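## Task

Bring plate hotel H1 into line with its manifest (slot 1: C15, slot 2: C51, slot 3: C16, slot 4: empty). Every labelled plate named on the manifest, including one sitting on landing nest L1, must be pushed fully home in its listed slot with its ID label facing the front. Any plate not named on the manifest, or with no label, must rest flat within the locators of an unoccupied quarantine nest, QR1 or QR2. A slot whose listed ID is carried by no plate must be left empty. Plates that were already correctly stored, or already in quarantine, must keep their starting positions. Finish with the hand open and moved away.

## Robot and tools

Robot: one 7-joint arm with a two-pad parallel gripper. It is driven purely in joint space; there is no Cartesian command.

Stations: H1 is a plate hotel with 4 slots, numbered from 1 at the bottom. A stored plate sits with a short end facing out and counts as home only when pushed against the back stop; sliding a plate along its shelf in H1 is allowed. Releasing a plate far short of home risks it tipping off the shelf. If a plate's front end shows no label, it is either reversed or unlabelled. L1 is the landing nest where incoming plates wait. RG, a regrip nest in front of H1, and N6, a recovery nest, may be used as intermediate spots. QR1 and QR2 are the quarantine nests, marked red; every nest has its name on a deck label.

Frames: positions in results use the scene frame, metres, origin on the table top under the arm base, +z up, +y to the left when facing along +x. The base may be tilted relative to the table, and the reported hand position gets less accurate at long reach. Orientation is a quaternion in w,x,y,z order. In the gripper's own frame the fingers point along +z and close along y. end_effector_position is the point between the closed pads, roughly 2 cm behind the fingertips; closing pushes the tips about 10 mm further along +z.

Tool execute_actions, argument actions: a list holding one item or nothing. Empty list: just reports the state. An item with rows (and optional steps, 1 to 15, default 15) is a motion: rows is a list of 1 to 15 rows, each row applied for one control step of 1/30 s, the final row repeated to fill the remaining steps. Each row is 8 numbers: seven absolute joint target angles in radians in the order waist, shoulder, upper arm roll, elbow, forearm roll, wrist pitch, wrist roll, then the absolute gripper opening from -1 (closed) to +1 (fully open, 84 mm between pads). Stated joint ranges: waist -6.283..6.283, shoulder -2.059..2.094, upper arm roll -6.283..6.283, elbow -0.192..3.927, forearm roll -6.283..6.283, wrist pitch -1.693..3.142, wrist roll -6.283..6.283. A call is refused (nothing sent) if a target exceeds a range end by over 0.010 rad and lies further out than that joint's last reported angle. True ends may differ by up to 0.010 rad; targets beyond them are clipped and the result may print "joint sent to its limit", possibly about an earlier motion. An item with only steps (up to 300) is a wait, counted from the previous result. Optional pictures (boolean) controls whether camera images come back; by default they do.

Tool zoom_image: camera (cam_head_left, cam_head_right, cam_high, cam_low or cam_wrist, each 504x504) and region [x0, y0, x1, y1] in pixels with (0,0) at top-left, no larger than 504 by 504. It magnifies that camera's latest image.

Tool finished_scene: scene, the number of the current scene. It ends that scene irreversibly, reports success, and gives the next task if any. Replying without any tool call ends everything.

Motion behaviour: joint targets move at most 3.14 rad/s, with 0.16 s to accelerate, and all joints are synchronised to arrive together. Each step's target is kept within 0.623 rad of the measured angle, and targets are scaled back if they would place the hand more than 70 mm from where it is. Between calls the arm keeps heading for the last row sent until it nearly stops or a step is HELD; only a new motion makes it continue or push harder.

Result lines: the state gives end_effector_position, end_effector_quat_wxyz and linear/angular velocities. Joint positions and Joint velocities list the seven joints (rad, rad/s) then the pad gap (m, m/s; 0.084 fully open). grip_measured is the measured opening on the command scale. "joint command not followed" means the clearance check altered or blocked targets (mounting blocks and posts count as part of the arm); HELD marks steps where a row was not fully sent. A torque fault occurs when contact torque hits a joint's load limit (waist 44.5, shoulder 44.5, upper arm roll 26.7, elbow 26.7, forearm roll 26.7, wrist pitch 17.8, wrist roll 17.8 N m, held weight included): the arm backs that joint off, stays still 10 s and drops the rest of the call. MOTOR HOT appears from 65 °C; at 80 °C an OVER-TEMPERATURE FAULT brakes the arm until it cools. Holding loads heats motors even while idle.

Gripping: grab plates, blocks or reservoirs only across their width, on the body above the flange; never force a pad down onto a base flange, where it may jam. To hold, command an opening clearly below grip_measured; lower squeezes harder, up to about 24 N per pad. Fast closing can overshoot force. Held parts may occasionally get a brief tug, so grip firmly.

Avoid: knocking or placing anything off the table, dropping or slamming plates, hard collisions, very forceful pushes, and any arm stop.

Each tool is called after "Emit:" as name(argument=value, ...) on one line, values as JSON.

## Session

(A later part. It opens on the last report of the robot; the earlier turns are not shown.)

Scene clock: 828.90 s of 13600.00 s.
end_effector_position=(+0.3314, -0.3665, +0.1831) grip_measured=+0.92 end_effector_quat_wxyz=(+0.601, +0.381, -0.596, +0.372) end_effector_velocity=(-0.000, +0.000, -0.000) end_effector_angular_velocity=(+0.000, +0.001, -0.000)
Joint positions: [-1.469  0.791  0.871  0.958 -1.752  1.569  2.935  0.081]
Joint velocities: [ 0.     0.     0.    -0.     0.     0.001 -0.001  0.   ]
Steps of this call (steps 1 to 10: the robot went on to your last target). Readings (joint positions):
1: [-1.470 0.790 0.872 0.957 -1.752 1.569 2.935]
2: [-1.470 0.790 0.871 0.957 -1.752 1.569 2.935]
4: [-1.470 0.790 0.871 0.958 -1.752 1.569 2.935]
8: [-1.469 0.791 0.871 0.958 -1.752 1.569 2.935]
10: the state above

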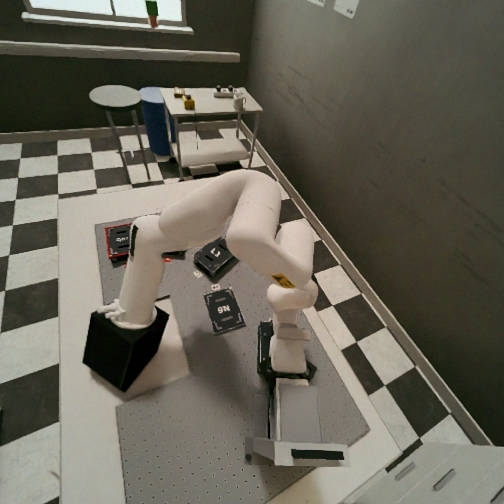

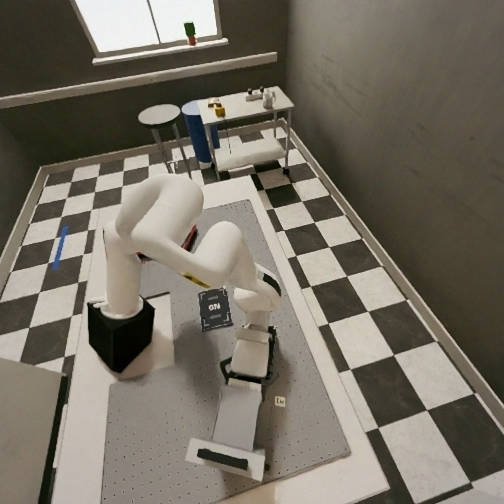

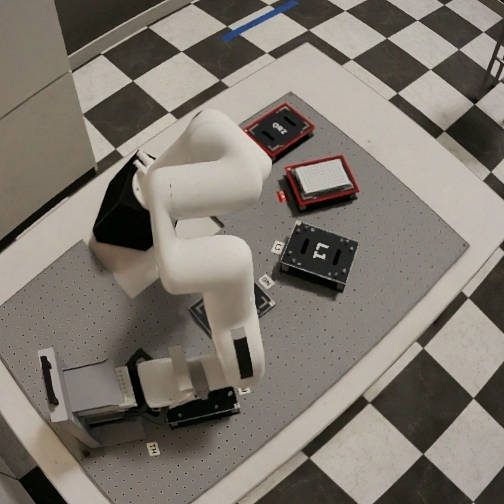

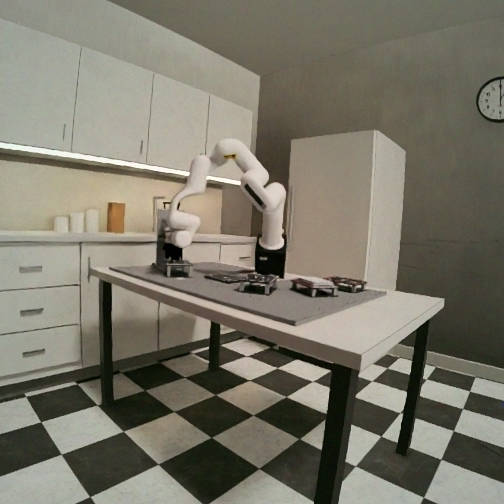

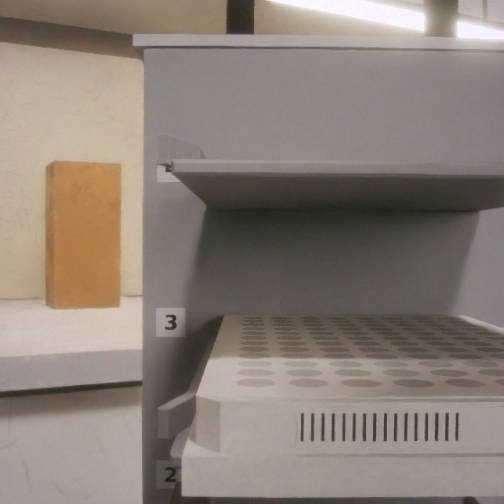

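Emit:
execute_actions(actions=[{"rows":[[-1.4682,0.7912,0.8701,0.9581,-1.7519,1.5691,2.9357,-1],[-1.4670,0.7917,0.8693,0.9587,-1.7518,1.5691,2.9362,-1],[-1.4679,0.7927,0.8691,0.9590,-1.7533,1.5691,2.9360,-1],[-1.4689,0.7936,0.8689,0.9592,-1.7547,1.5691,2.9358,-1],[-1.4698,0.7946,0.8687,0.9595,-1.7562,1.5691,2.9356,-1],[-1.4707,0.7955,0.8685,0.9597,-1.7576,1.5691,2.9354,-1],[-1.4717,0.7965,0.8683,0.9600,-1.7591,1.5691,2.9352,-1],[-1.4726,0.7975,0.8681,0.9603,-1.7605,1.5691,2.9350,-1],[-1.4735,0.7984,0.8679,0.9605,-1.7620,1.5691,2.9348,-1],[-1.4741,0.7990,0.8677,0.9607,-1.7628,1.5691,2.9347,-1]],"steps":15}], pictures=false)

Emit:
execute_actions(actions=[{"steps":10}])

Emit:
zoom_image(camera="cam_wrist", region=[130,444,270,504])

Scene clock: 838.20 s of 13600.00 s.
end_effector_position=(+0.3298, -0.3698, +0.1824) grip_measured=+0.92 end_effector_quat_wxyz=(+0.601, +0.381, -0.596, +0.372) end_effector_velocity=(+0.001, -0.001, -0.001) end_effector_angular_velocity=(+0.003, -0.001, +0.004)
Joint positions: [-1.474  0.799  0.868  0.961 -1.762  1.569  2.935  0.081]
Joint velocities: [-0.003  0.005  0.002  0.    -0.007 -0.001 -0.     0.   ]
Steps of this call (steps 1 to 15: the robot went on to your last target; steps 16 to 90: nothing new was sent; then 5.80 s passed at rest; steps 91 to 105: all 15 steps of this action). Readings (joint positions):
91: [-1.469 0.791 0.871 0.958 -1.752 1.569 2.935]
92: [-1.469 0.791 0.871 0.958 -1.752 1.569 2.935]
94: [-1.468 0.791 0.870 0.958 -1.752 1.569 2.936]
98: [-1.470 0.794 0.869 0.959 -1.756 1.569 2.936]
105: the state above

Scene clock: 838.53 s of 13600.00 s.
end_effector_position=(+0.3296, -0.3700, +0.1824) grip_measured=+0.92 end_effector_quat_wxyz=(+0.601, +0.381, -0.596, +0.372) end_effector_velocity=(-0.001, -0.000, +0.000) end_effector_angular_velocity=(-0.002, +0.000, -0.003)
Joint positions: [-1.474  0.799  0.868  0.961 -1.763  1.569  2.935  0.081]
Joint velocities: [-0.     0.001 -0.002 -0.     0.001  0.001  0.001 -0.   ]
Steps of this call (steps 1 to 10: the robot went on to your last target). Readings (joint positions):
1: [-1.474 0.799 0.868 0.961 -1.762 1.569 2.935]
2: [-1.474 0.799 0.868 0.961 -1.763 1.569 2.935]
4: [-1.474 0.799 0.868 0.961 -1.763 1.569 2.935]
8: [-1.474 0.799 0.868 0.961 -1.763 1.569 2.935]
10: the state above

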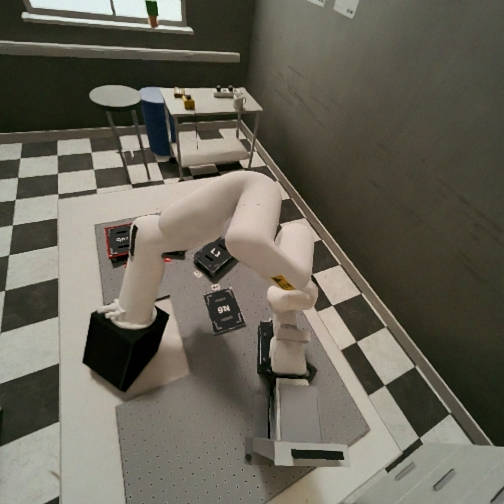

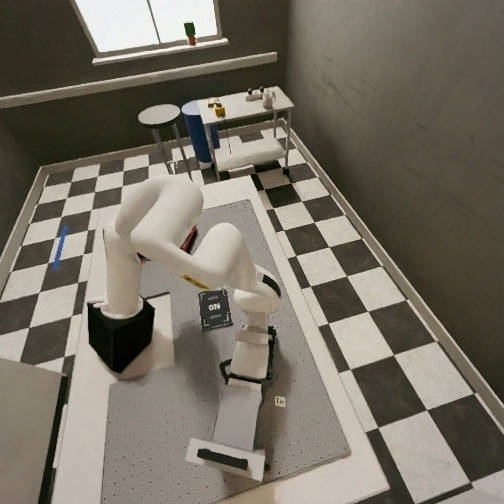

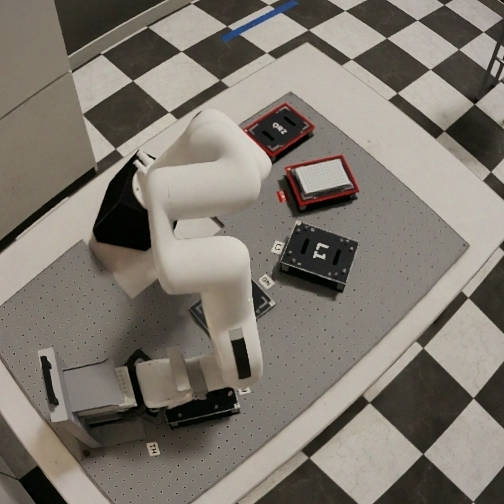

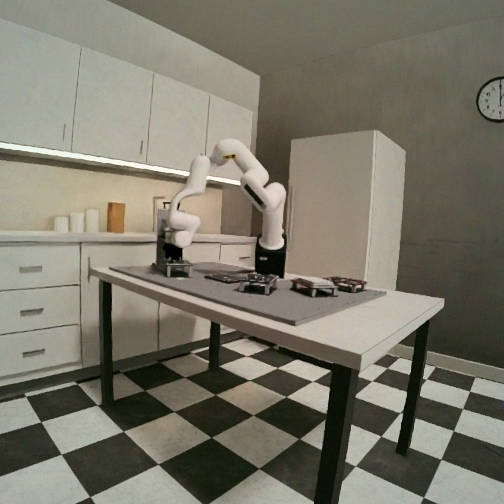

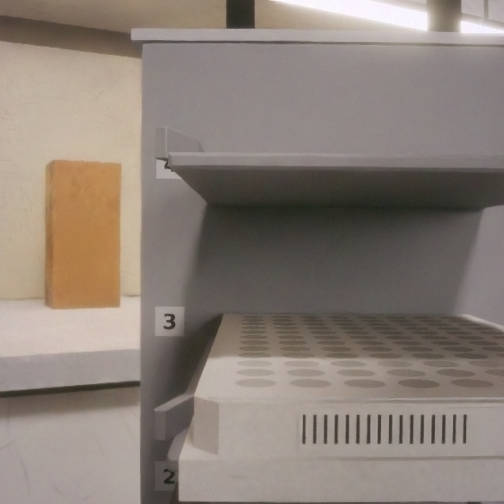

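Region (130, 444, 270, 504) of cam_wrist's 504x504 image, scaled by 3.600, with more detail than that image has; it fills the top 216 rows of this view, and the rest is white.

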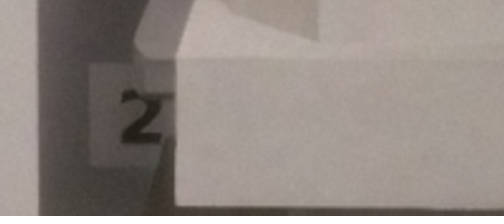

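Emit:
execute_actions(actions=[{"rows":[[-1.4743,0.7996,0.8674,0.9610,-1.7635,1.5691,2.9347,-1],[-1.4745,0.8002,0.8671,0.9612,-1.7642,1.5691,2.9347,-1],[-1.4745,0.8002,0.8671,0.9612,-1.7642,1.5691,2.9347,-1],[-1.4745,0.8002,0.8671,0.9612,-1.7642,1.5691,2.9347,-1],[-1.4745,0.8002,0.8671,0.9612,-1.7642,1.5691,2.9347,-1],[-1.4745,0.8002,0.8671,0.9612,-1.7642,1.5691,2.9347,-1],[-1.4745,0.8002,0.8671,0.9612,-1.7642,1.5691,2.9347,-1],[-1.4745,0.8002,0.8671,0.9612,-1.7642,1.5691,2.9347,-1],[-1.4745,0.8002,0.8671,0.9612,-1.7642,1.5691,2.9347,0],[-1.4745,0.8002,0.8671,0.9612,-1.7642,1.5691,2.9347,0.7],[-1.4745,0.8002,0.8671,0.9612,-1.7642,1.5691,2.9347,0.9],[-1.4745,0.8002,0.8671,0.9612,-1.7642,1.5691,2.9347,1]],"steps":15}], pictures=false)

Emit:
execute_actions(actions=[{"rows":[[-1.4745,0.8002,0.8671,0.9612,-1.7642,1.5691,2.9347,1],[-1.4788,0.7976,0.8706,0.9589,-1.7640,1.5691,2.9330,1],[-1.4861,0.7933,0.8763,0.9552,-1.7637,1.5691,2.9301,1],[-1.4933,0.7890,0.8821,0.9514,-1.7634,1.5691,2.9272,1],[-1.4996,0.7851,0.8871,0.9481,-1.7632,1.5691,2.9246,1],[-1.5034,0.7829,0.8901,0.9461,-1.7630,1.5691,2.9231,1],[-1.5034,0.7829,0.8901,0.9461,-1.7630,1.5691,2.9231,1],[-1.5034,0.7829,0.8901,0.9461,-1.7630,1.5691,2.9231,1],[-1.5004,0.7804,0.8906,0.9458,-1.7588,1.5691,2.9232,1],[-1.4938,0.7737,0.8919,0.9445,-1.7487,1.5691,2.9245,1],[-1.4844,0.7644,0.8935,0.9422,-1.7344,1.5691,2.9262,1],[-1.4719,0.7524,0.8953,0.9396,-1.7162,1.5691,2.9283,1],[-1.4576,0.7391,0.8967,0.9371,-1.6958,1.5691,2.9302,1],[-1.4429,0.7260,0.8976,0.9350,-1.6755,1.5691,2.9319,1],[-1.4276,0.7129,0.8980,0.9333,-1.6552,1.5691,2.9332,1]],"steps":15}], pictures=false)

Emit:
execute_actions(actions=[{"rows":[[-1.4120,0.6998,0.8979,0.9320,-1.6348,1.5691,2.9342,1],[-1.3958,0.6869,0.8972,0.9311,-1.6145,1.5691,2.9349,1],[-1.3792,0.6740,0.8961,0.9306,-1.5942,1.5691,2.9353,1],[-1.3587,0.6586,0.8940,0.9306,-1.5698,1.5691,2.9353,1],[-1.3374,0.6433,0.8912,0.9311,-1.5454,1.5691,2.9349,1],[-1.3156,0.6281,0.8876,0.9321,-1.5210,1.5691,2.9341,1],[-1.2930,0.6130,0.8833,0.9338,-1.4965,1.5691,2.9328,1],[-1.2698,0.5980,0.8782,0.9360,-1.4721,1.5691,2.9310,1],[-1.2459,0.5831,0.8724,0.9388,-1.4477,1.5691,2.9288,1],[-1.2234,0.5696,0.8664,0.9419,-1.4253,1.5691,2.9264,1]],"steps":10}])

Emit:
zoom_image(camera="cam_wrist", region=[150,384,270,504])

Emit:
execute_actions(actions=[{"rows":[[-1.2046,0.5586,0.8610,0.9447,-1.4070,1.5691,2.9241,1],[-1.1850,0.5475,0.8552,0.9479,-1.3887,1.5691,2.9216,1],[-1.1680,0.5378,0.8497,0.9510,-1.3724,1.5691,2.9191,1],[-1.1504,0.5282,0.8439,0.9544,-1.3561,1.5691,2.9165,1],[-1.1347,0.5198,0.8385,0.9576,-1.3419,1.5691,2.9140,1],[-1.1233,0.5138,0.8345,0.9599,-1.3317,1.5691,2.9122,1],[-1.1165,0.5102,0.8321,0.9614,-1.3256,1.5691,2.9110,1]],"steps":15}])

Emit:
zoom_image(camera="cam_wrist", region=[170,264,480,504])

Scene clock: 876.57 s of 13600.00 s.
end_effector_position=(+0.3288, -0.3706, +0.1824) grip_measured=+0.96 end_effector_quat_wxyz=(+0.602, +0.380, -0.596, +0.371) end_effector_velocity=(-0.023, -0.008, +0.005) end_effector_angular_velocity=(-0.016, +0.024, -0.044)
Joint positions: [-1.475  0.8    0.867  0.961 -1.764  1.569  2.935  0.082]
Joint velocities: [-0.009  0.005 -0.033 -0.008  0.009  0.007 -0.003  0.029]
Steps of this call (steps 1 to 15: the robot went on to your last target; steps 16 to 90: nothing new was sent; then 34.53 s passed at rest; steps 91 to 105: all 15 steps of this action). Readings (joint positions):
91: [-1.474 0.799 0.868 0.961 -1.763 1.569 2.935]
92: [-1.474 0.799 0.868 0.961 -1.763 1.569 2.935]
94: [-1.474 0.800 0.867 0.961 -1.764 1.569 2.935]
98: [-1.474 0.800 0.867 0.961 -1.764 1.569 2.935]
105: the state above

Scene clock: 877.07 s of 13600.00 s.
end_effector_position=(+0.3357, -0.3573, +0.1910) grip_measured=+1.00 end_effector_quat_wxyz=(+0.602, +0.379, -0.597, +0.371) end_effector_velocity=(+0.081, +0.143, -0.002) end_effector_angular_velocity=(+0.014, -0.009, +0.023)
Joint positions: [-1.475  0.756  0.892  0.941 -1.72   1.569  2.928  0.084]
Joint velocities: [ 0.316 -0.297  0.053 -0.058  0.444 -0.002  0.041  0.   ]
Steps of this call (steps 1 to 15: all 15 steps of this action). Readings (joint positions):
1: [-1.475 0.801 0.865 0.961 -1.764 1.570 2.935]
2: [-1.476 0.801 0.864 0.961 -1.764 1.570 2.934]
4: [-1.479 0.799 0.867 0.959 -1.764 1.570 2.933]
8: [-1.496 0.788 0.883 0.951 -1.763 1.569 2.926]
15: the state above

Scene clock: 877.40 s of 13600.00 s.
end_effector_position=(+0.3672, -0.2950, +0.1909) grip_measured=+1.00 end_effector_quat_wxyz=(+0.602, +0.380, -0.595, +0.372) end_effector_velocity=(+0.106, +0.216, +0.001) end_effector_angular_velocity=(-0.011, +0.013, +0.001)
Joint positions: [-1.311  0.627  0.885  0.934 -1.518  1.569  2.933  0.084]
Joint velocities: [ 0.65  -0.438 -0.117  0.045  0.706  0.    -0.034  0.   ]
Steps of this call (steps 1 to 10: all 10 steps of this action). Readings (joint positions):
1: [-1.463 0.745 0.894 0.939 -1.704 1.569 2.929]
2: [-1.450 0.734 0.896 0.937 -1.687 1.569 2.930]
4: [-1.422 0.709 0.898 0.934 -1.650 1.569 2.933]
8: [-1.352 0.656 0.892 0.932 -1.565 1.569 2.934]
10: the state above

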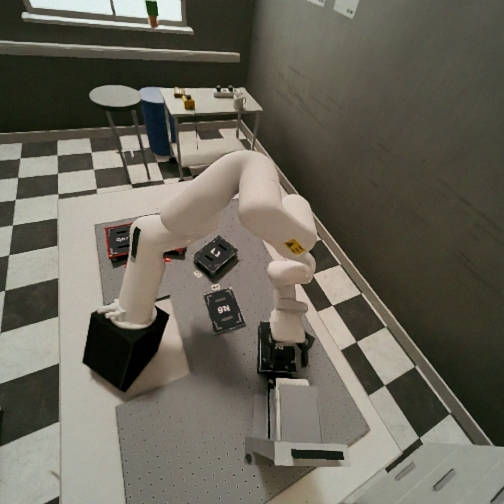

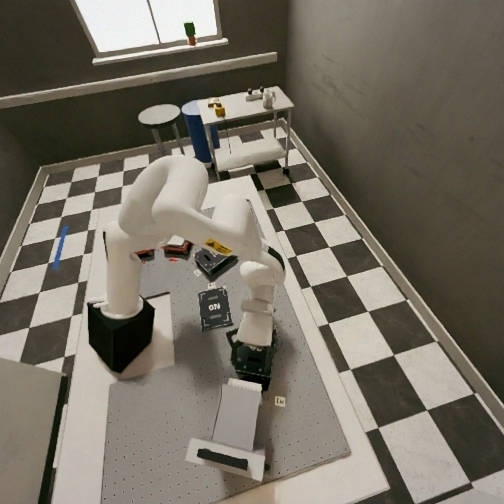

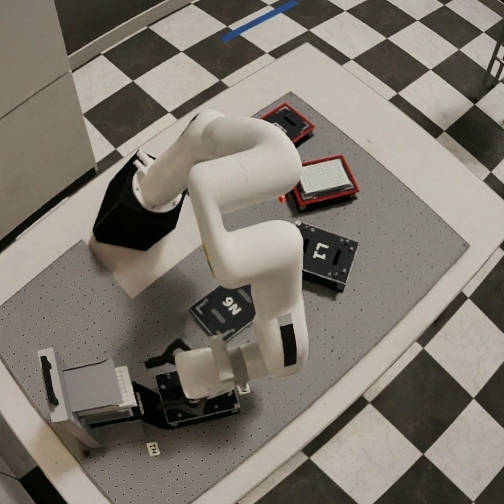

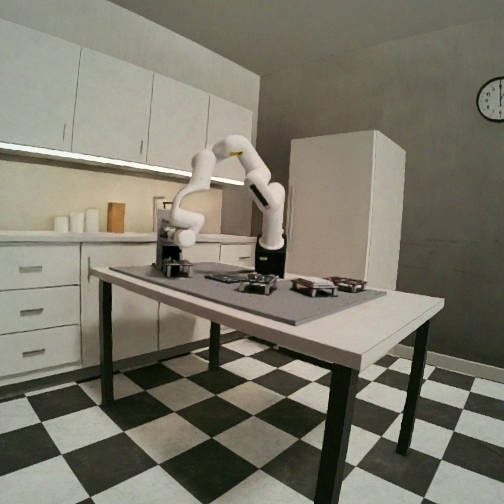

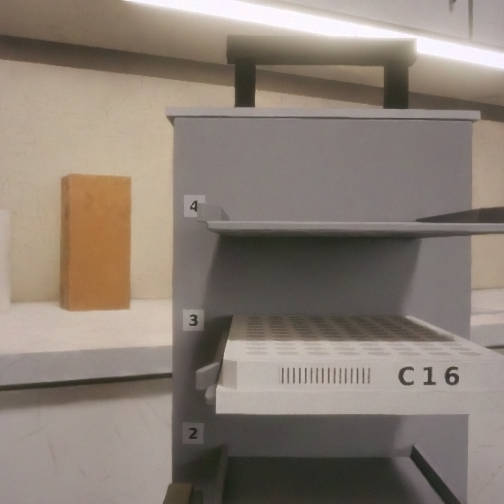

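Region (150, 384, 270, 504) of cam_wrist's 504x504 image, scaled by 4.200, with more detail than that image has.

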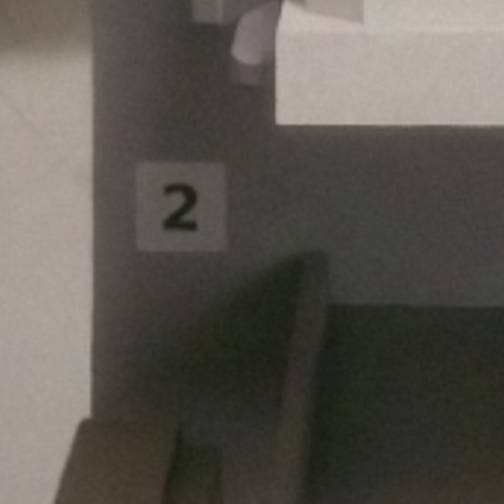

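Scene clock: 877.90 s of 13600.00 s.
end_effector_position=(+0.3955, -0.2363, +0.1913) grip_measured=+1.00 end_effector_quat_wxyz=(+0.602, +0.379, -0.596, +0.371) end_effector_velocity=(-0.002, +0.001, +0.003) end_effector_angular_velocity=(-0.009, -0.000, -0.015)
Joint positions: [-1.119  0.512  0.832  0.961 -1.328  1.569  2.911  0.084]
Joint velocities: [ 0.016 -0.011 -0.017  0.003  0.022  0.002 -0.003 -0.   ]
Steps of this call (steps 1 to 15: all 15 steps of this action). Readings (joint positions):
1: [-1.289 0.612 0.881 0.936 -1.495 1.569 2.931]
2: [-1.267 0.598 0.876 0.938 -1.472 1.569 2.930]
4: [-1.224 0.571 0.866 0.943 -1.428 1.569 2.925]
8: [-1.152 0.530 0.845 0.955 -1.359 1.569 2.916]
15: the state above

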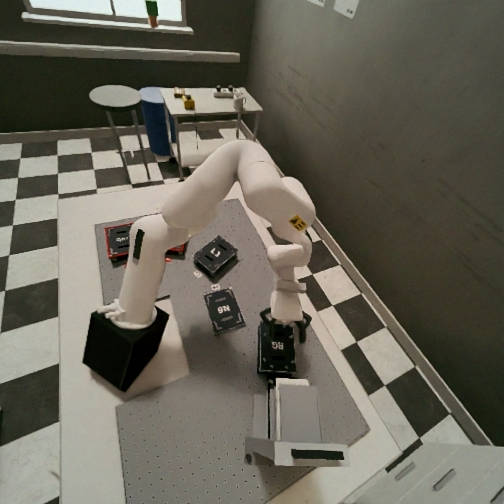

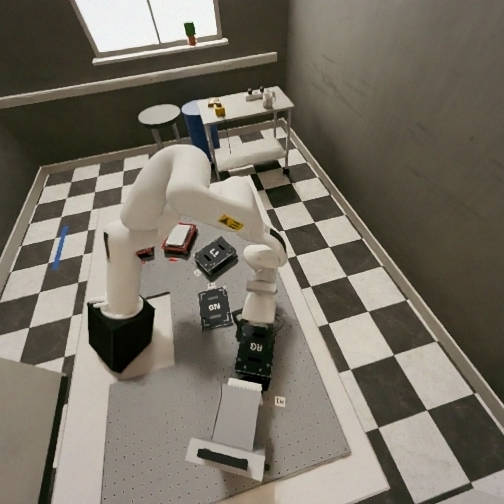

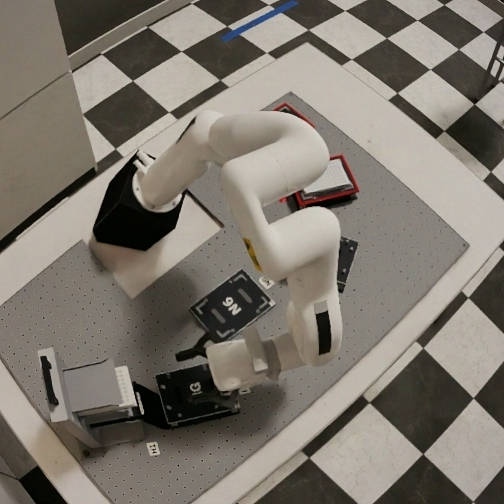

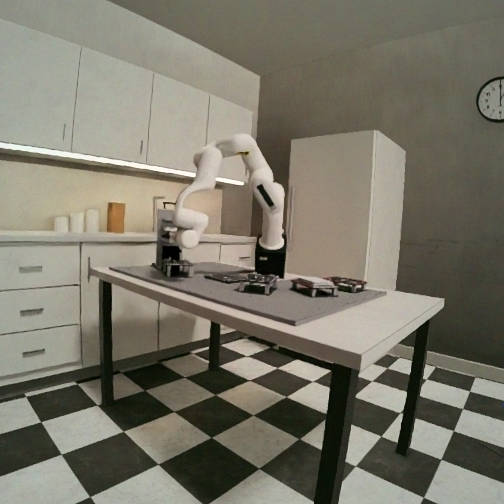

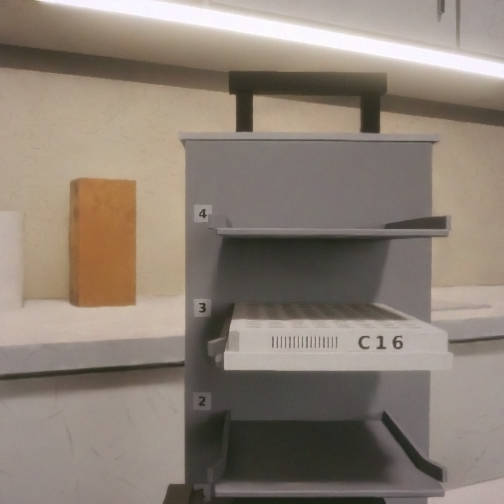

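Region (170, 264, 480, 504) of cam_wrist's 504x504 image, scaled by 1.626, with more detail than that image has; it fills the top 390 rows of this view, and the rest is white.

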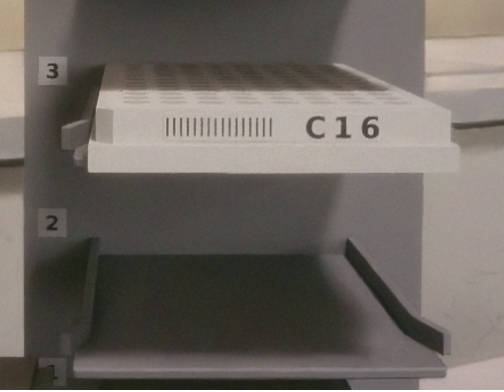

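Emit:
zoom_image(camera="cam_high", region=[30,320,260,480])

Emit:
zoom_image(camera="cam_low", region=[130,190,230,290])

Emit:
zoom_image(camera="cam_head_right", region=[170,300,330,490])

Emit:
zoom_image(camera="cam_head_left", region=[210,300,370,480])

Region (30, 320, 260, 480) of cam_high's 504x504 image, scaled by 2.191, with more detail than that image has; it fills the top 351 rows of this view, and the rest is white.

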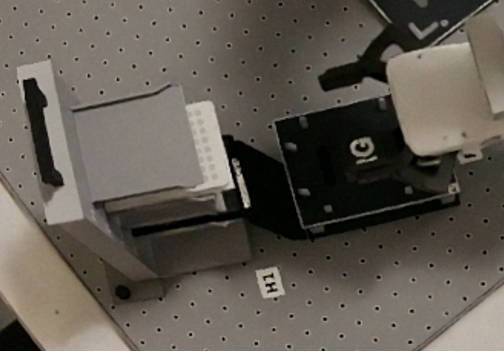

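Region (130, 190, 230, 290) of cam_low's 504x504 image, scaled by 5.040, with more detail than that image has.

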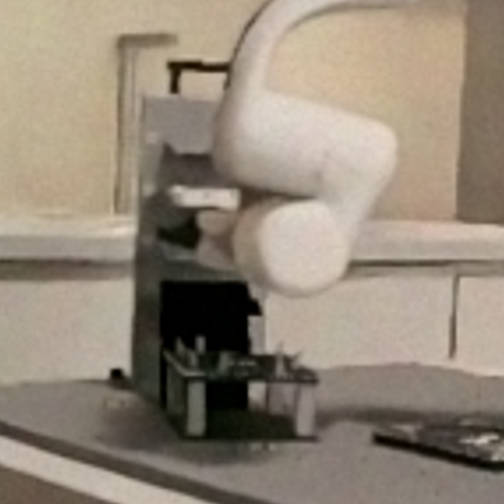

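Region (170, 300, 330, 490) of cam_head_right's 504x504 image, scaled by 2.653, with more detail than that image has; it fills the left 424 columns of this view, and the rest is white.

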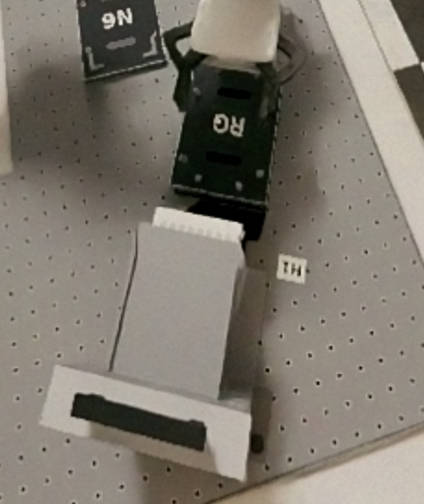

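Region (210, 300, 370, 480) of cam_head_left's 504x504 image, scaled by 2.800, with more detail than that image has.

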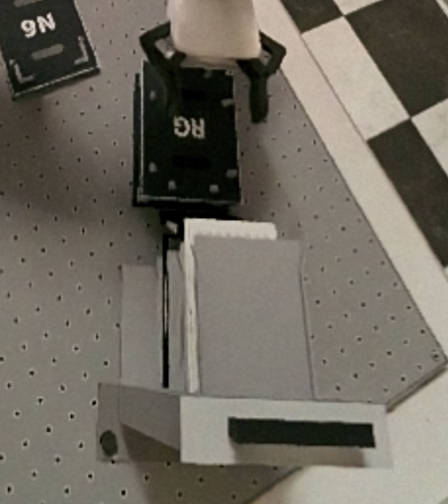

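Emit:
zoom_image(camera="cam_high", region=[100,360,200,450])

Emit:
zoom_image(camera="cam_low", region=[145,225,205,285])

Emit:
zoom_image(camera="cam_head_left", region=[240,345,320,415])

Emit:
zoom_image(camera="cam_head_right", region=[215,350,295,420])

Region (100, 360, 200, 450) of cam_high's 504x504 image, scaled by 5.040, with more detail than that image has; it fills the top 454 rows of this view, and the rest is white.

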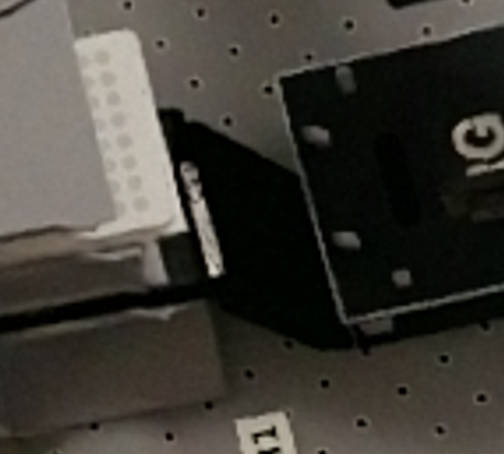

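Region (145, 225, 205, 285) of cam_low's 504x504 image, scaled by 8.400, with more detail than that image has.

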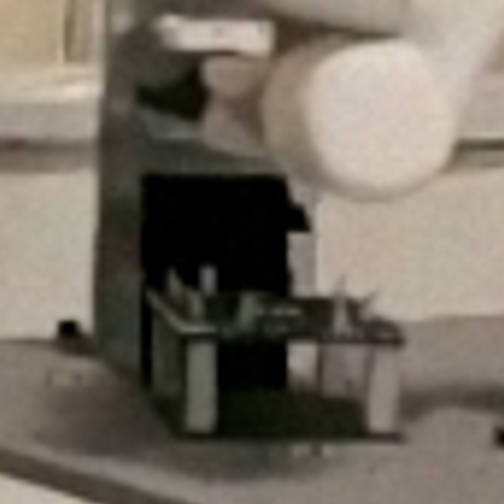

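Region (240, 345, 320, 415) of cam_head_left's 504x504 image, scaled by 6.300, with more detail than that image has; it fills the top 441 rows of this view, and the rest is white.

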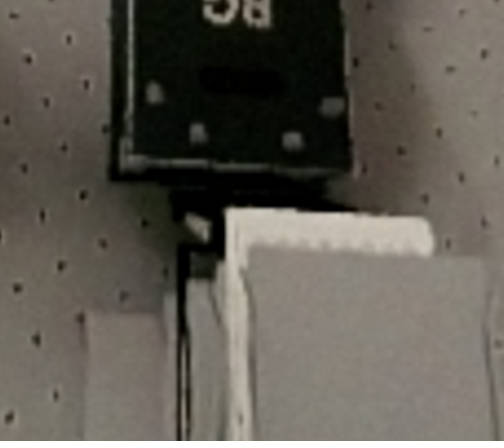

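Region (215, 350, 295, 420) of cam_head_right's 504x504 image, scaled by 6.300, with more detail than that image has; it fills the top 441 rows of this view, and the rest is white.

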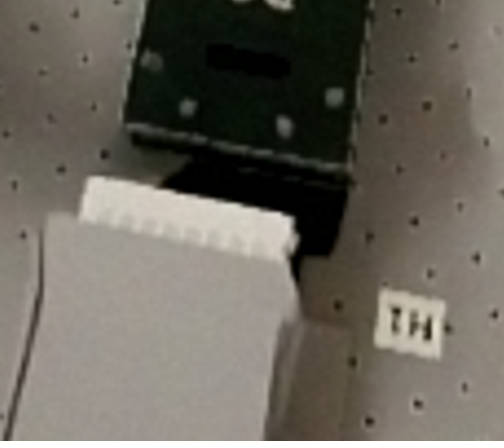

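Emit:
execute_actions(actions=[{"rows":[[-1.1331,0.5113,0.8422,0.9579,-1.3246,1.5550,2.9047,0.8],[-1.1664,0.5134,0.8623,0.9509,-1.3225,1.5267,2.8921,0.6],[-1.2164,0.5165,0.8926,0.9405,-1.3194,1.4844,2.8733,0.4],[-1.2746,0.5202,0.9279,0.9283,-1.3158,1.4350,2.8513,0.2],[-1.3412,0.5244,0.9682,0.9143,-1.3116,1.3785,2.8262,0],[-1.4161,0.5292,1.0136,0.8986,-1.3070,1.3150,2.7979,-0.2],[-1.4910,0.5339,1.0589,0.8829,-1.3023,1.2514,2.7696,-0.4],[-1.5743,0.5392,1.1094,0.8655,-1.2972,1.1809,2.7382,-0.6],[-1.6492,0.5439,1.1547,0.8498,-1.2925,1.1173,2.7099,-0.8],[-1.7241,0.5487,1.2001,0.8341,-1.2879,1.0538,2.6816,-1],[-1.7907,0.5529,1.2404,0.8201,-1.2837,0.9973,2.6565,-1],[-1.8489,0.5566,1.2757,0.8079,-1.2801,0.9479,2.6345,-1],[-1.8989,0.5597,1.3060,0.7975,-1.2770,0.9056,2.6157,-1],[-1.9322,0.5618,1.3261,0.7905,-1.2749,0.8773,2.6031,-1],[-1.9488,0.5629,1.3362,0.7870,-1.2739,0.8632,2.5968,-1]],"steps":15}], pictures=false)

Emit:
execute_actions(actions=[{"steps":22}])

Scene clock: 998.40 s of 13600.00 s.
end_effector_position=(+0.3857, -0.2377, +0.1402) grip_measured=-1.00 end_effector_quat_wxyz=(-0.424, -0.464, +0.746, -0.218) end_effector_velocity=(+0.111, +0.048, -0.023) end_effector_angular_velocity=(+1.377, -1.044, +0.110)
Joint positions: [-1.718  0.549  1.194  0.836 -1.288  1.061  2.685  0.   ]
Joint velocities: [-1.877  0.115  1.129 -0.383  0.117 -1.57  -0.699  0.   ]
Steps of this call (steps 1 to 15: the robot went on to your last target; steps 16 to 90: nothing new was sent; then 117.00 s passed at rest; steps 91 to 105: all 15 steps of this action). Readings (joint positions):
91: [-1.117 0.510 0.832 0.961 -1.326 1.569 2.911]
92: [-1.120 0.510 0.835 0.961 -1.325 1.566 2.909]
94: [-1.143 0.512 0.850 0.956 -1.324 1.545 2.900]
98: [-1.281 0.521 0.934 0.926 -1.315 1.427 2.848]
105: the state above

Scene clock: 999.13 s of 13600.00 s.
end_effector_position=(+0.4061, -0.2287, +0.1437) grip_measured=-1.00 end_effector_quat_wxyz=(-0.329, -0.494, +0.780, -0.198) end_effector_velocity=(-0.000, -0.001, +0.001) end_effector_angular_velocity=(-0.001, -0.002, -0.002)
Joint positions: [-1.948  0.563  1.336  0.787 -1.274  0.863  2.597  0.   ]
Joint velocities: [-0.003 -0.    -0.001  0.001  0.001 -0.001 -0.001  0.   ]
Steps of this call (steps 1 to 22: the robot went on to your last target). Readings (joint positions):
1: [-1.778 0.552 1.230 0.824 -1.285 1.011 2.662]
2: [-1.831 0.555 1.261 0.813 -1.281 0.967 2.643]
4: [-1.902 0.560 1.304 0.799 -1.277 0.908 2.616]
8: [-1.940 0.562 1.331 0.789 -1.274 0.871 2.600]
22: the state above

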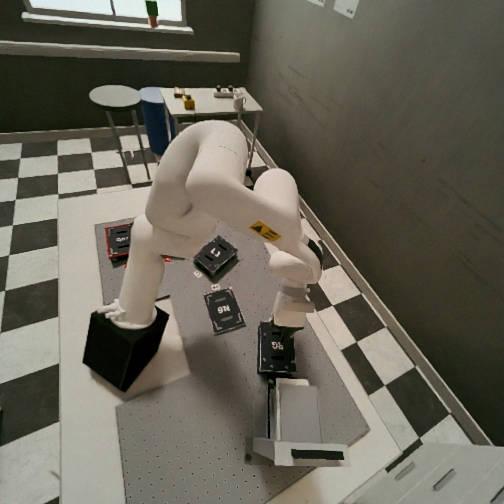

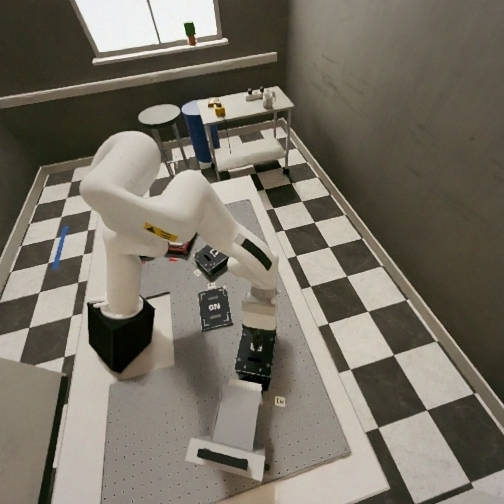

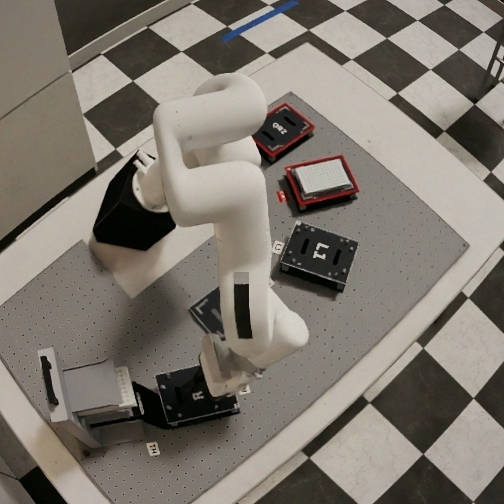

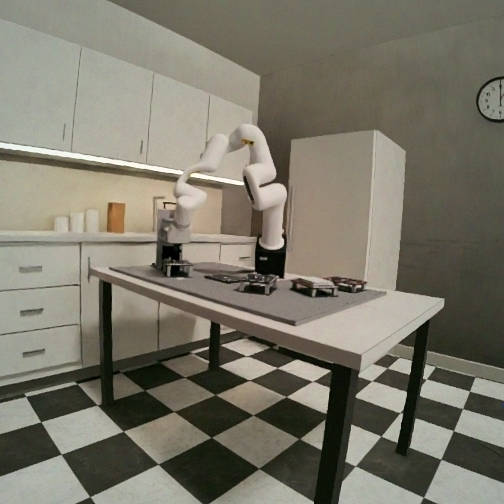

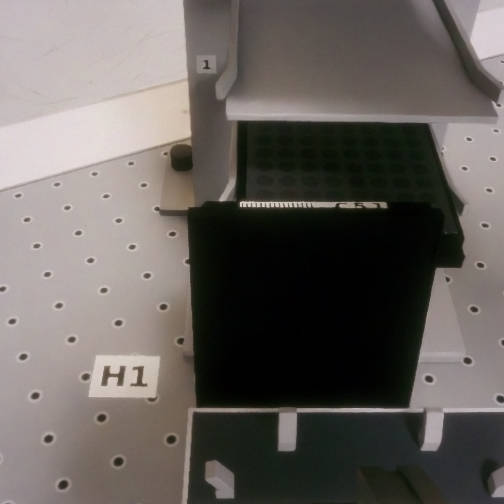

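Emit:
zoom_image(camera="cam_wrist", region=[384,170,504,290])

Emit:
zoom_image(camera="cam_wrist", region=[150,150,290,290])

Emit:
zoom_image(camera="cam_wrist", region=[334,334,504,504])

Emit:
zoom_image(camera="cam_wrist", region=[0,254,250,504])

Region (384, 170, 504, 290) of cam_wrist's 504x504 image, scaled by 4.200, with more detail than that image has.

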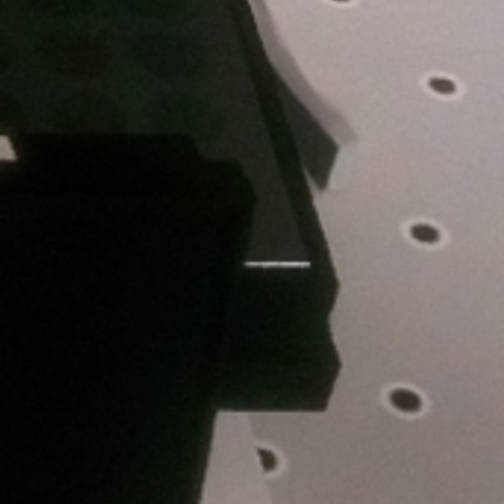

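Region (150, 150, 290, 290) of cam_wrist's 504x504 image, scaled by 3.600, with more detail than that image has.

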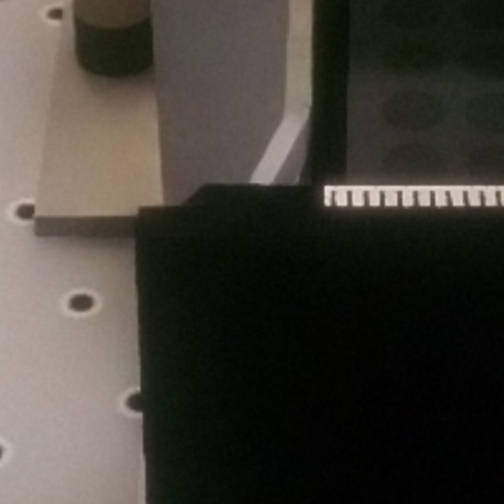

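Region (334, 334, 504, 504) of cam_wrist's 504x504 image, scaled by 2.965, with more detail than that image has.

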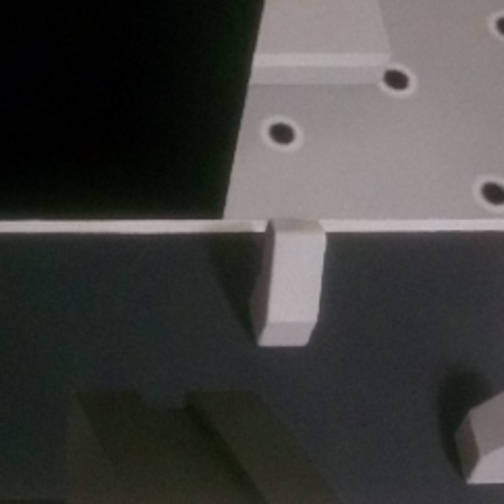

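Region (0, 254, 250, 504) of cam_wrist's 504x504 image, scaled by 2.016, with more detail than that image has.

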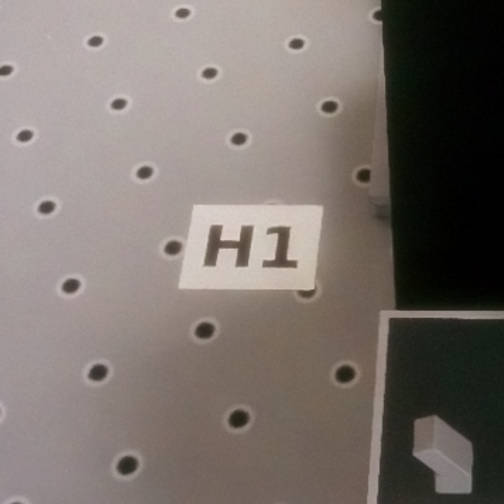

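Emit:
execute_actions(actions=[{"rows":[[-1.9488,0.5629,1.3362,0.7870,-1.2739,0.8632,2.57,-1],[-1.9488,0.5629,1.3362,0.7870,-1.2739,0.8632,2.52,-1],[-1.9488,0.5629,1.3362,0.7870,-1.2739,0.8632,2.45,-1],[-1.9488,0.5629,1.3362,0.7870,-1.2739,0.8632,2.37,-1],[-1.9508,0.5669,1.3345,0.7886,-1.2791,0.8653,2.28,-1],[-1.9538,0.5728,1.3320,0.7911,-1.2868,0.8685,2.19,-1],[-1.9577,0.5808,1.3287,0.7944,-1.2972,0.8727,2.10,-1],[-1.9627,0.5907,1.3245,0.7985,-1.3101,0.8780,2.01,-1],[-1.9677,0.6006,1.3203,0.8026,-1.3230,0.8833,1.92,-1],[-1.9726,0.6106,1.3161,0.8068,-1.3359,0.8886,1.83,-1],[-1.9776,0.6205,1.3120,0.8109,-1.3489,0.8939,1.74,-1],[-1.9825,0.6304,1.3078,0.8150,-1.3618,0.8991,1.65,-1],[-1.9875,0.6404,1.3036,0.8191,-1.3747,0.9044,1.56,-1],[-1.9924,0.6503,1.2994,0.8232,-1.3876,0.9097,1.47,-1],[-1.9974,0.6602,1.2952,0.8273,-1.4006,0.9150,1.38,-1]],"steps":15}], pictures=false)

Emit:
execute_actions(actions=[{"rows":[[-2.0024,0.6701,1.2911,0.8314,-1.4135,0.9203,1.29,-1],[-2.0073,0.6801,1.2869,0.8356,-1.4264,0.9256,1.20,-1],[-2.0123,0.6900,1.2827,0.8397,-1.4393,0.9308,1.12,-1],[-2.0172,0.6999,1.2785,0.8438,-1.4523,0.9361,1.05,-1],[-2.0222,0.7099,1.2743,0.8479,-1.4652,0.9414,1.00,-1],[-2.0272,0.7198,1.2702,0.8520,-1.4781,0.9467,0.975,-1],[-2.0321,0.7297,1.2660,0.8561,-1.4910,0.9520,0.965,-1],[-2.0371,0.7397,1.2618,0.8602,-1.5040,0.9573,0.961,-1],[-2.0411,0.7476,1.2585,0.8635,-1.5143,0.9615,0.959,-1],[-2.0440,0.7536,1.2559,0.8660,-1.5221,0.9647,0.959,-1],[-2.0465,0.7585,1.2539,0.8681,-1.5285,0.9673,0.959,-1],[-2.0480,0.7615,1.2526,0.8693,-1.5324,0.9689,0.959,-1]],"steps":15}], pictures=false)

Emit:
execute_actions(actions=[{"steps":14}])

Emit:
zoom_image(camera="cam_high", region=[90,340,210,450])

Scene clock: 1119.63 s of 13600.00 s.
end_effector_position=(+0.4003, -0.2526, +0.1502) grip_measured=-1.00 end_effector_quat_wxyz=(+0.385, +0.738, -0.549, +0.070) end_effector_velocity=(-0.044, -0.147, +0.039) end_effector_angular_velocity=(+0.678, +1.613, +1.679)
Joint positions: [-1.972  0.609  1.316  0.806 -1.334  0.888  1.848  0.   ]
Joint velocities: [-0.144  0.276 -0.127  0.116 -0.356  0.146 -2.528  0.   ]
Steps of this call (steps 1 to 15: the robot went on to your last target; steps 16 to 90: nothing new was sent; then 117.00 s passed at rest; steps 91 to 105: all 15 steps of this action). Readings (joint positions):
91: [-1.949 0.563 1.336 0.787 -1.274 0.863 2.596]
92: [-1.949 0.563 1.336 0.787 -1.274 0.863 2.591]
94: [-1.949 0.563 1.336 0.787 -1.274 0.863 2.558]
98: [-1.949 0.564 1.336 0.788 -1.276 0.864 2.379]
105: the state above

Scene clock: 1120.13 s of 13600.00 s.
end_effector_position=(+0.3707, -0.3271, +0.1687) grip_measured=-1.00 end_effector_quat_wxyz=(+0.409, +0.884, -0.205, -0.099) end_effector_velocity=(-0.017, -0.041, +0.009) end_effector_angular_velocity=(+0.005, +0.101, +0.091)
Joint positions: [-2.046  0.754  1.253  0.867 -1.522  0.965  0.971  0.   ]
Joint velocities: [-0.043  0.094 -0.026  0.035 -0.128  0.05  -0.147  0.   ]
Steps of this call (steps 1 to 15: all 15 steps of this action). Readings (joint positions):
1: [-1.977 0.619 1.312 0.810 -1.346 0.893 1.763]
2: [-1.982 0.628 1.308 0.814 -1.358 0.898 1.676]
4: [-1.991 0.647 1.300 0.822 -1.383 0.908 1.502]
8: [-2.011 0.688 1.284 0.839 -1.437 0.930 1.177]
15: the state above

Scene clock: 1120.60 s of 13600.00 s.
end_effector_position=(+0.3704, -0.3296, +0.1692) grip_measured=-1.00 end_effector_quat_wxyz=(+0.410, +0.884, -0.199, -0.100) end_effector_velocity=(-0.001, -0.001, +0.000) end_effector_angular_velocity=(-0.001, +0.001, -0.002)
Joint positions: [-2.048  0.761  1.253  0.869 -1.532  0.969  0.959  0.   ]
Joint velocities: [-0.001  0.001 -0.001  0.001 -0.     0.001 -0.001  0.   ]
Steps of this call (steps 1 to 14: the robot went on to your last target). Readings (joint positions):
1: [-2.047 0.757 1.253 0.868 -1.526 0.966 0.967]
2: [-2.047 0.758 1.253 0.868 -1.528 0.967 0.964]
4: [-2.047 0.760 1.254 0.868 -1.530 0.968 0.961]
8: [-2.047 0.761 1.253 0.869 -1.532 0.969 0.960]
14: the state above

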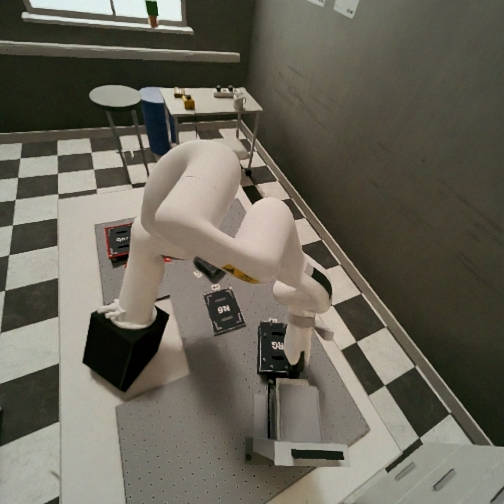

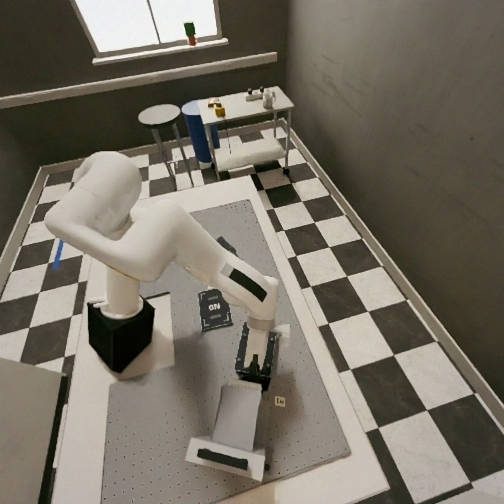

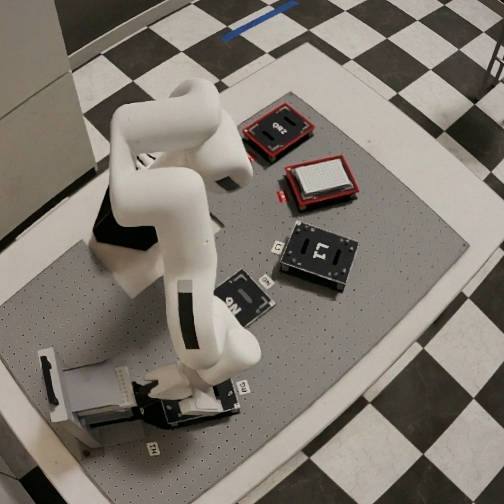

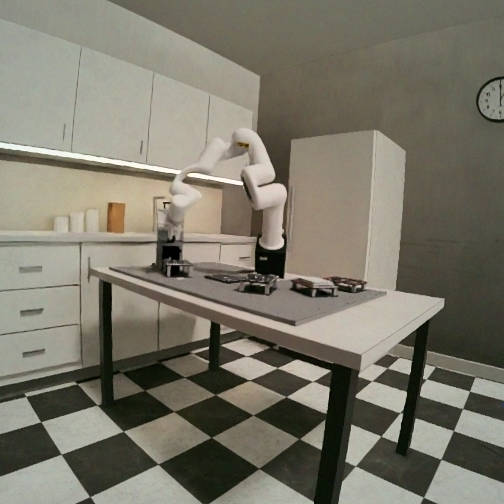

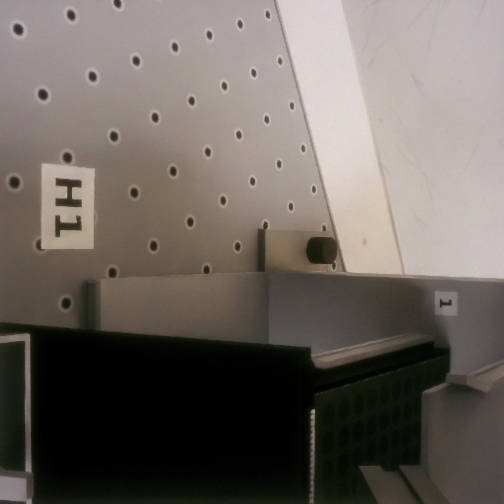

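Region (90, 340, 210, 450) of cam_high's 504x504 image, scaled by 4.200, with more detail than that image has; it fills the top 462 rows of this view, and the rest is white.

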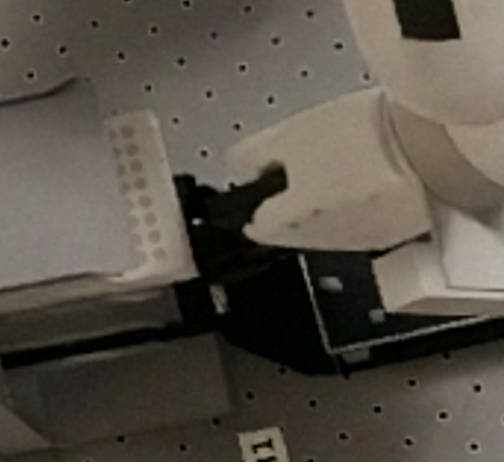

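Emit:
zoom_image(camera="cam_wrist", region=[284,324,504,504])

Region (284, 324, 504, 504) of cam_wrist's 504x504 image, scaled by 2.291, with more detail than that image has; it fills the top 412 rows of this view, and the rest is white.

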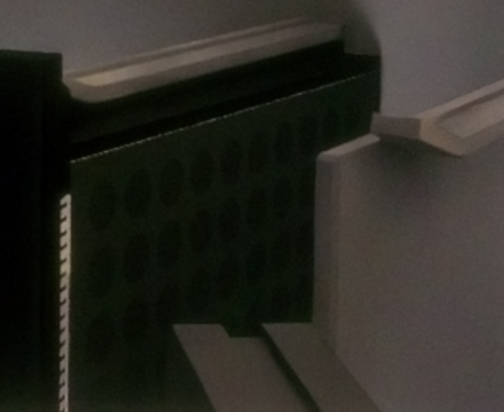

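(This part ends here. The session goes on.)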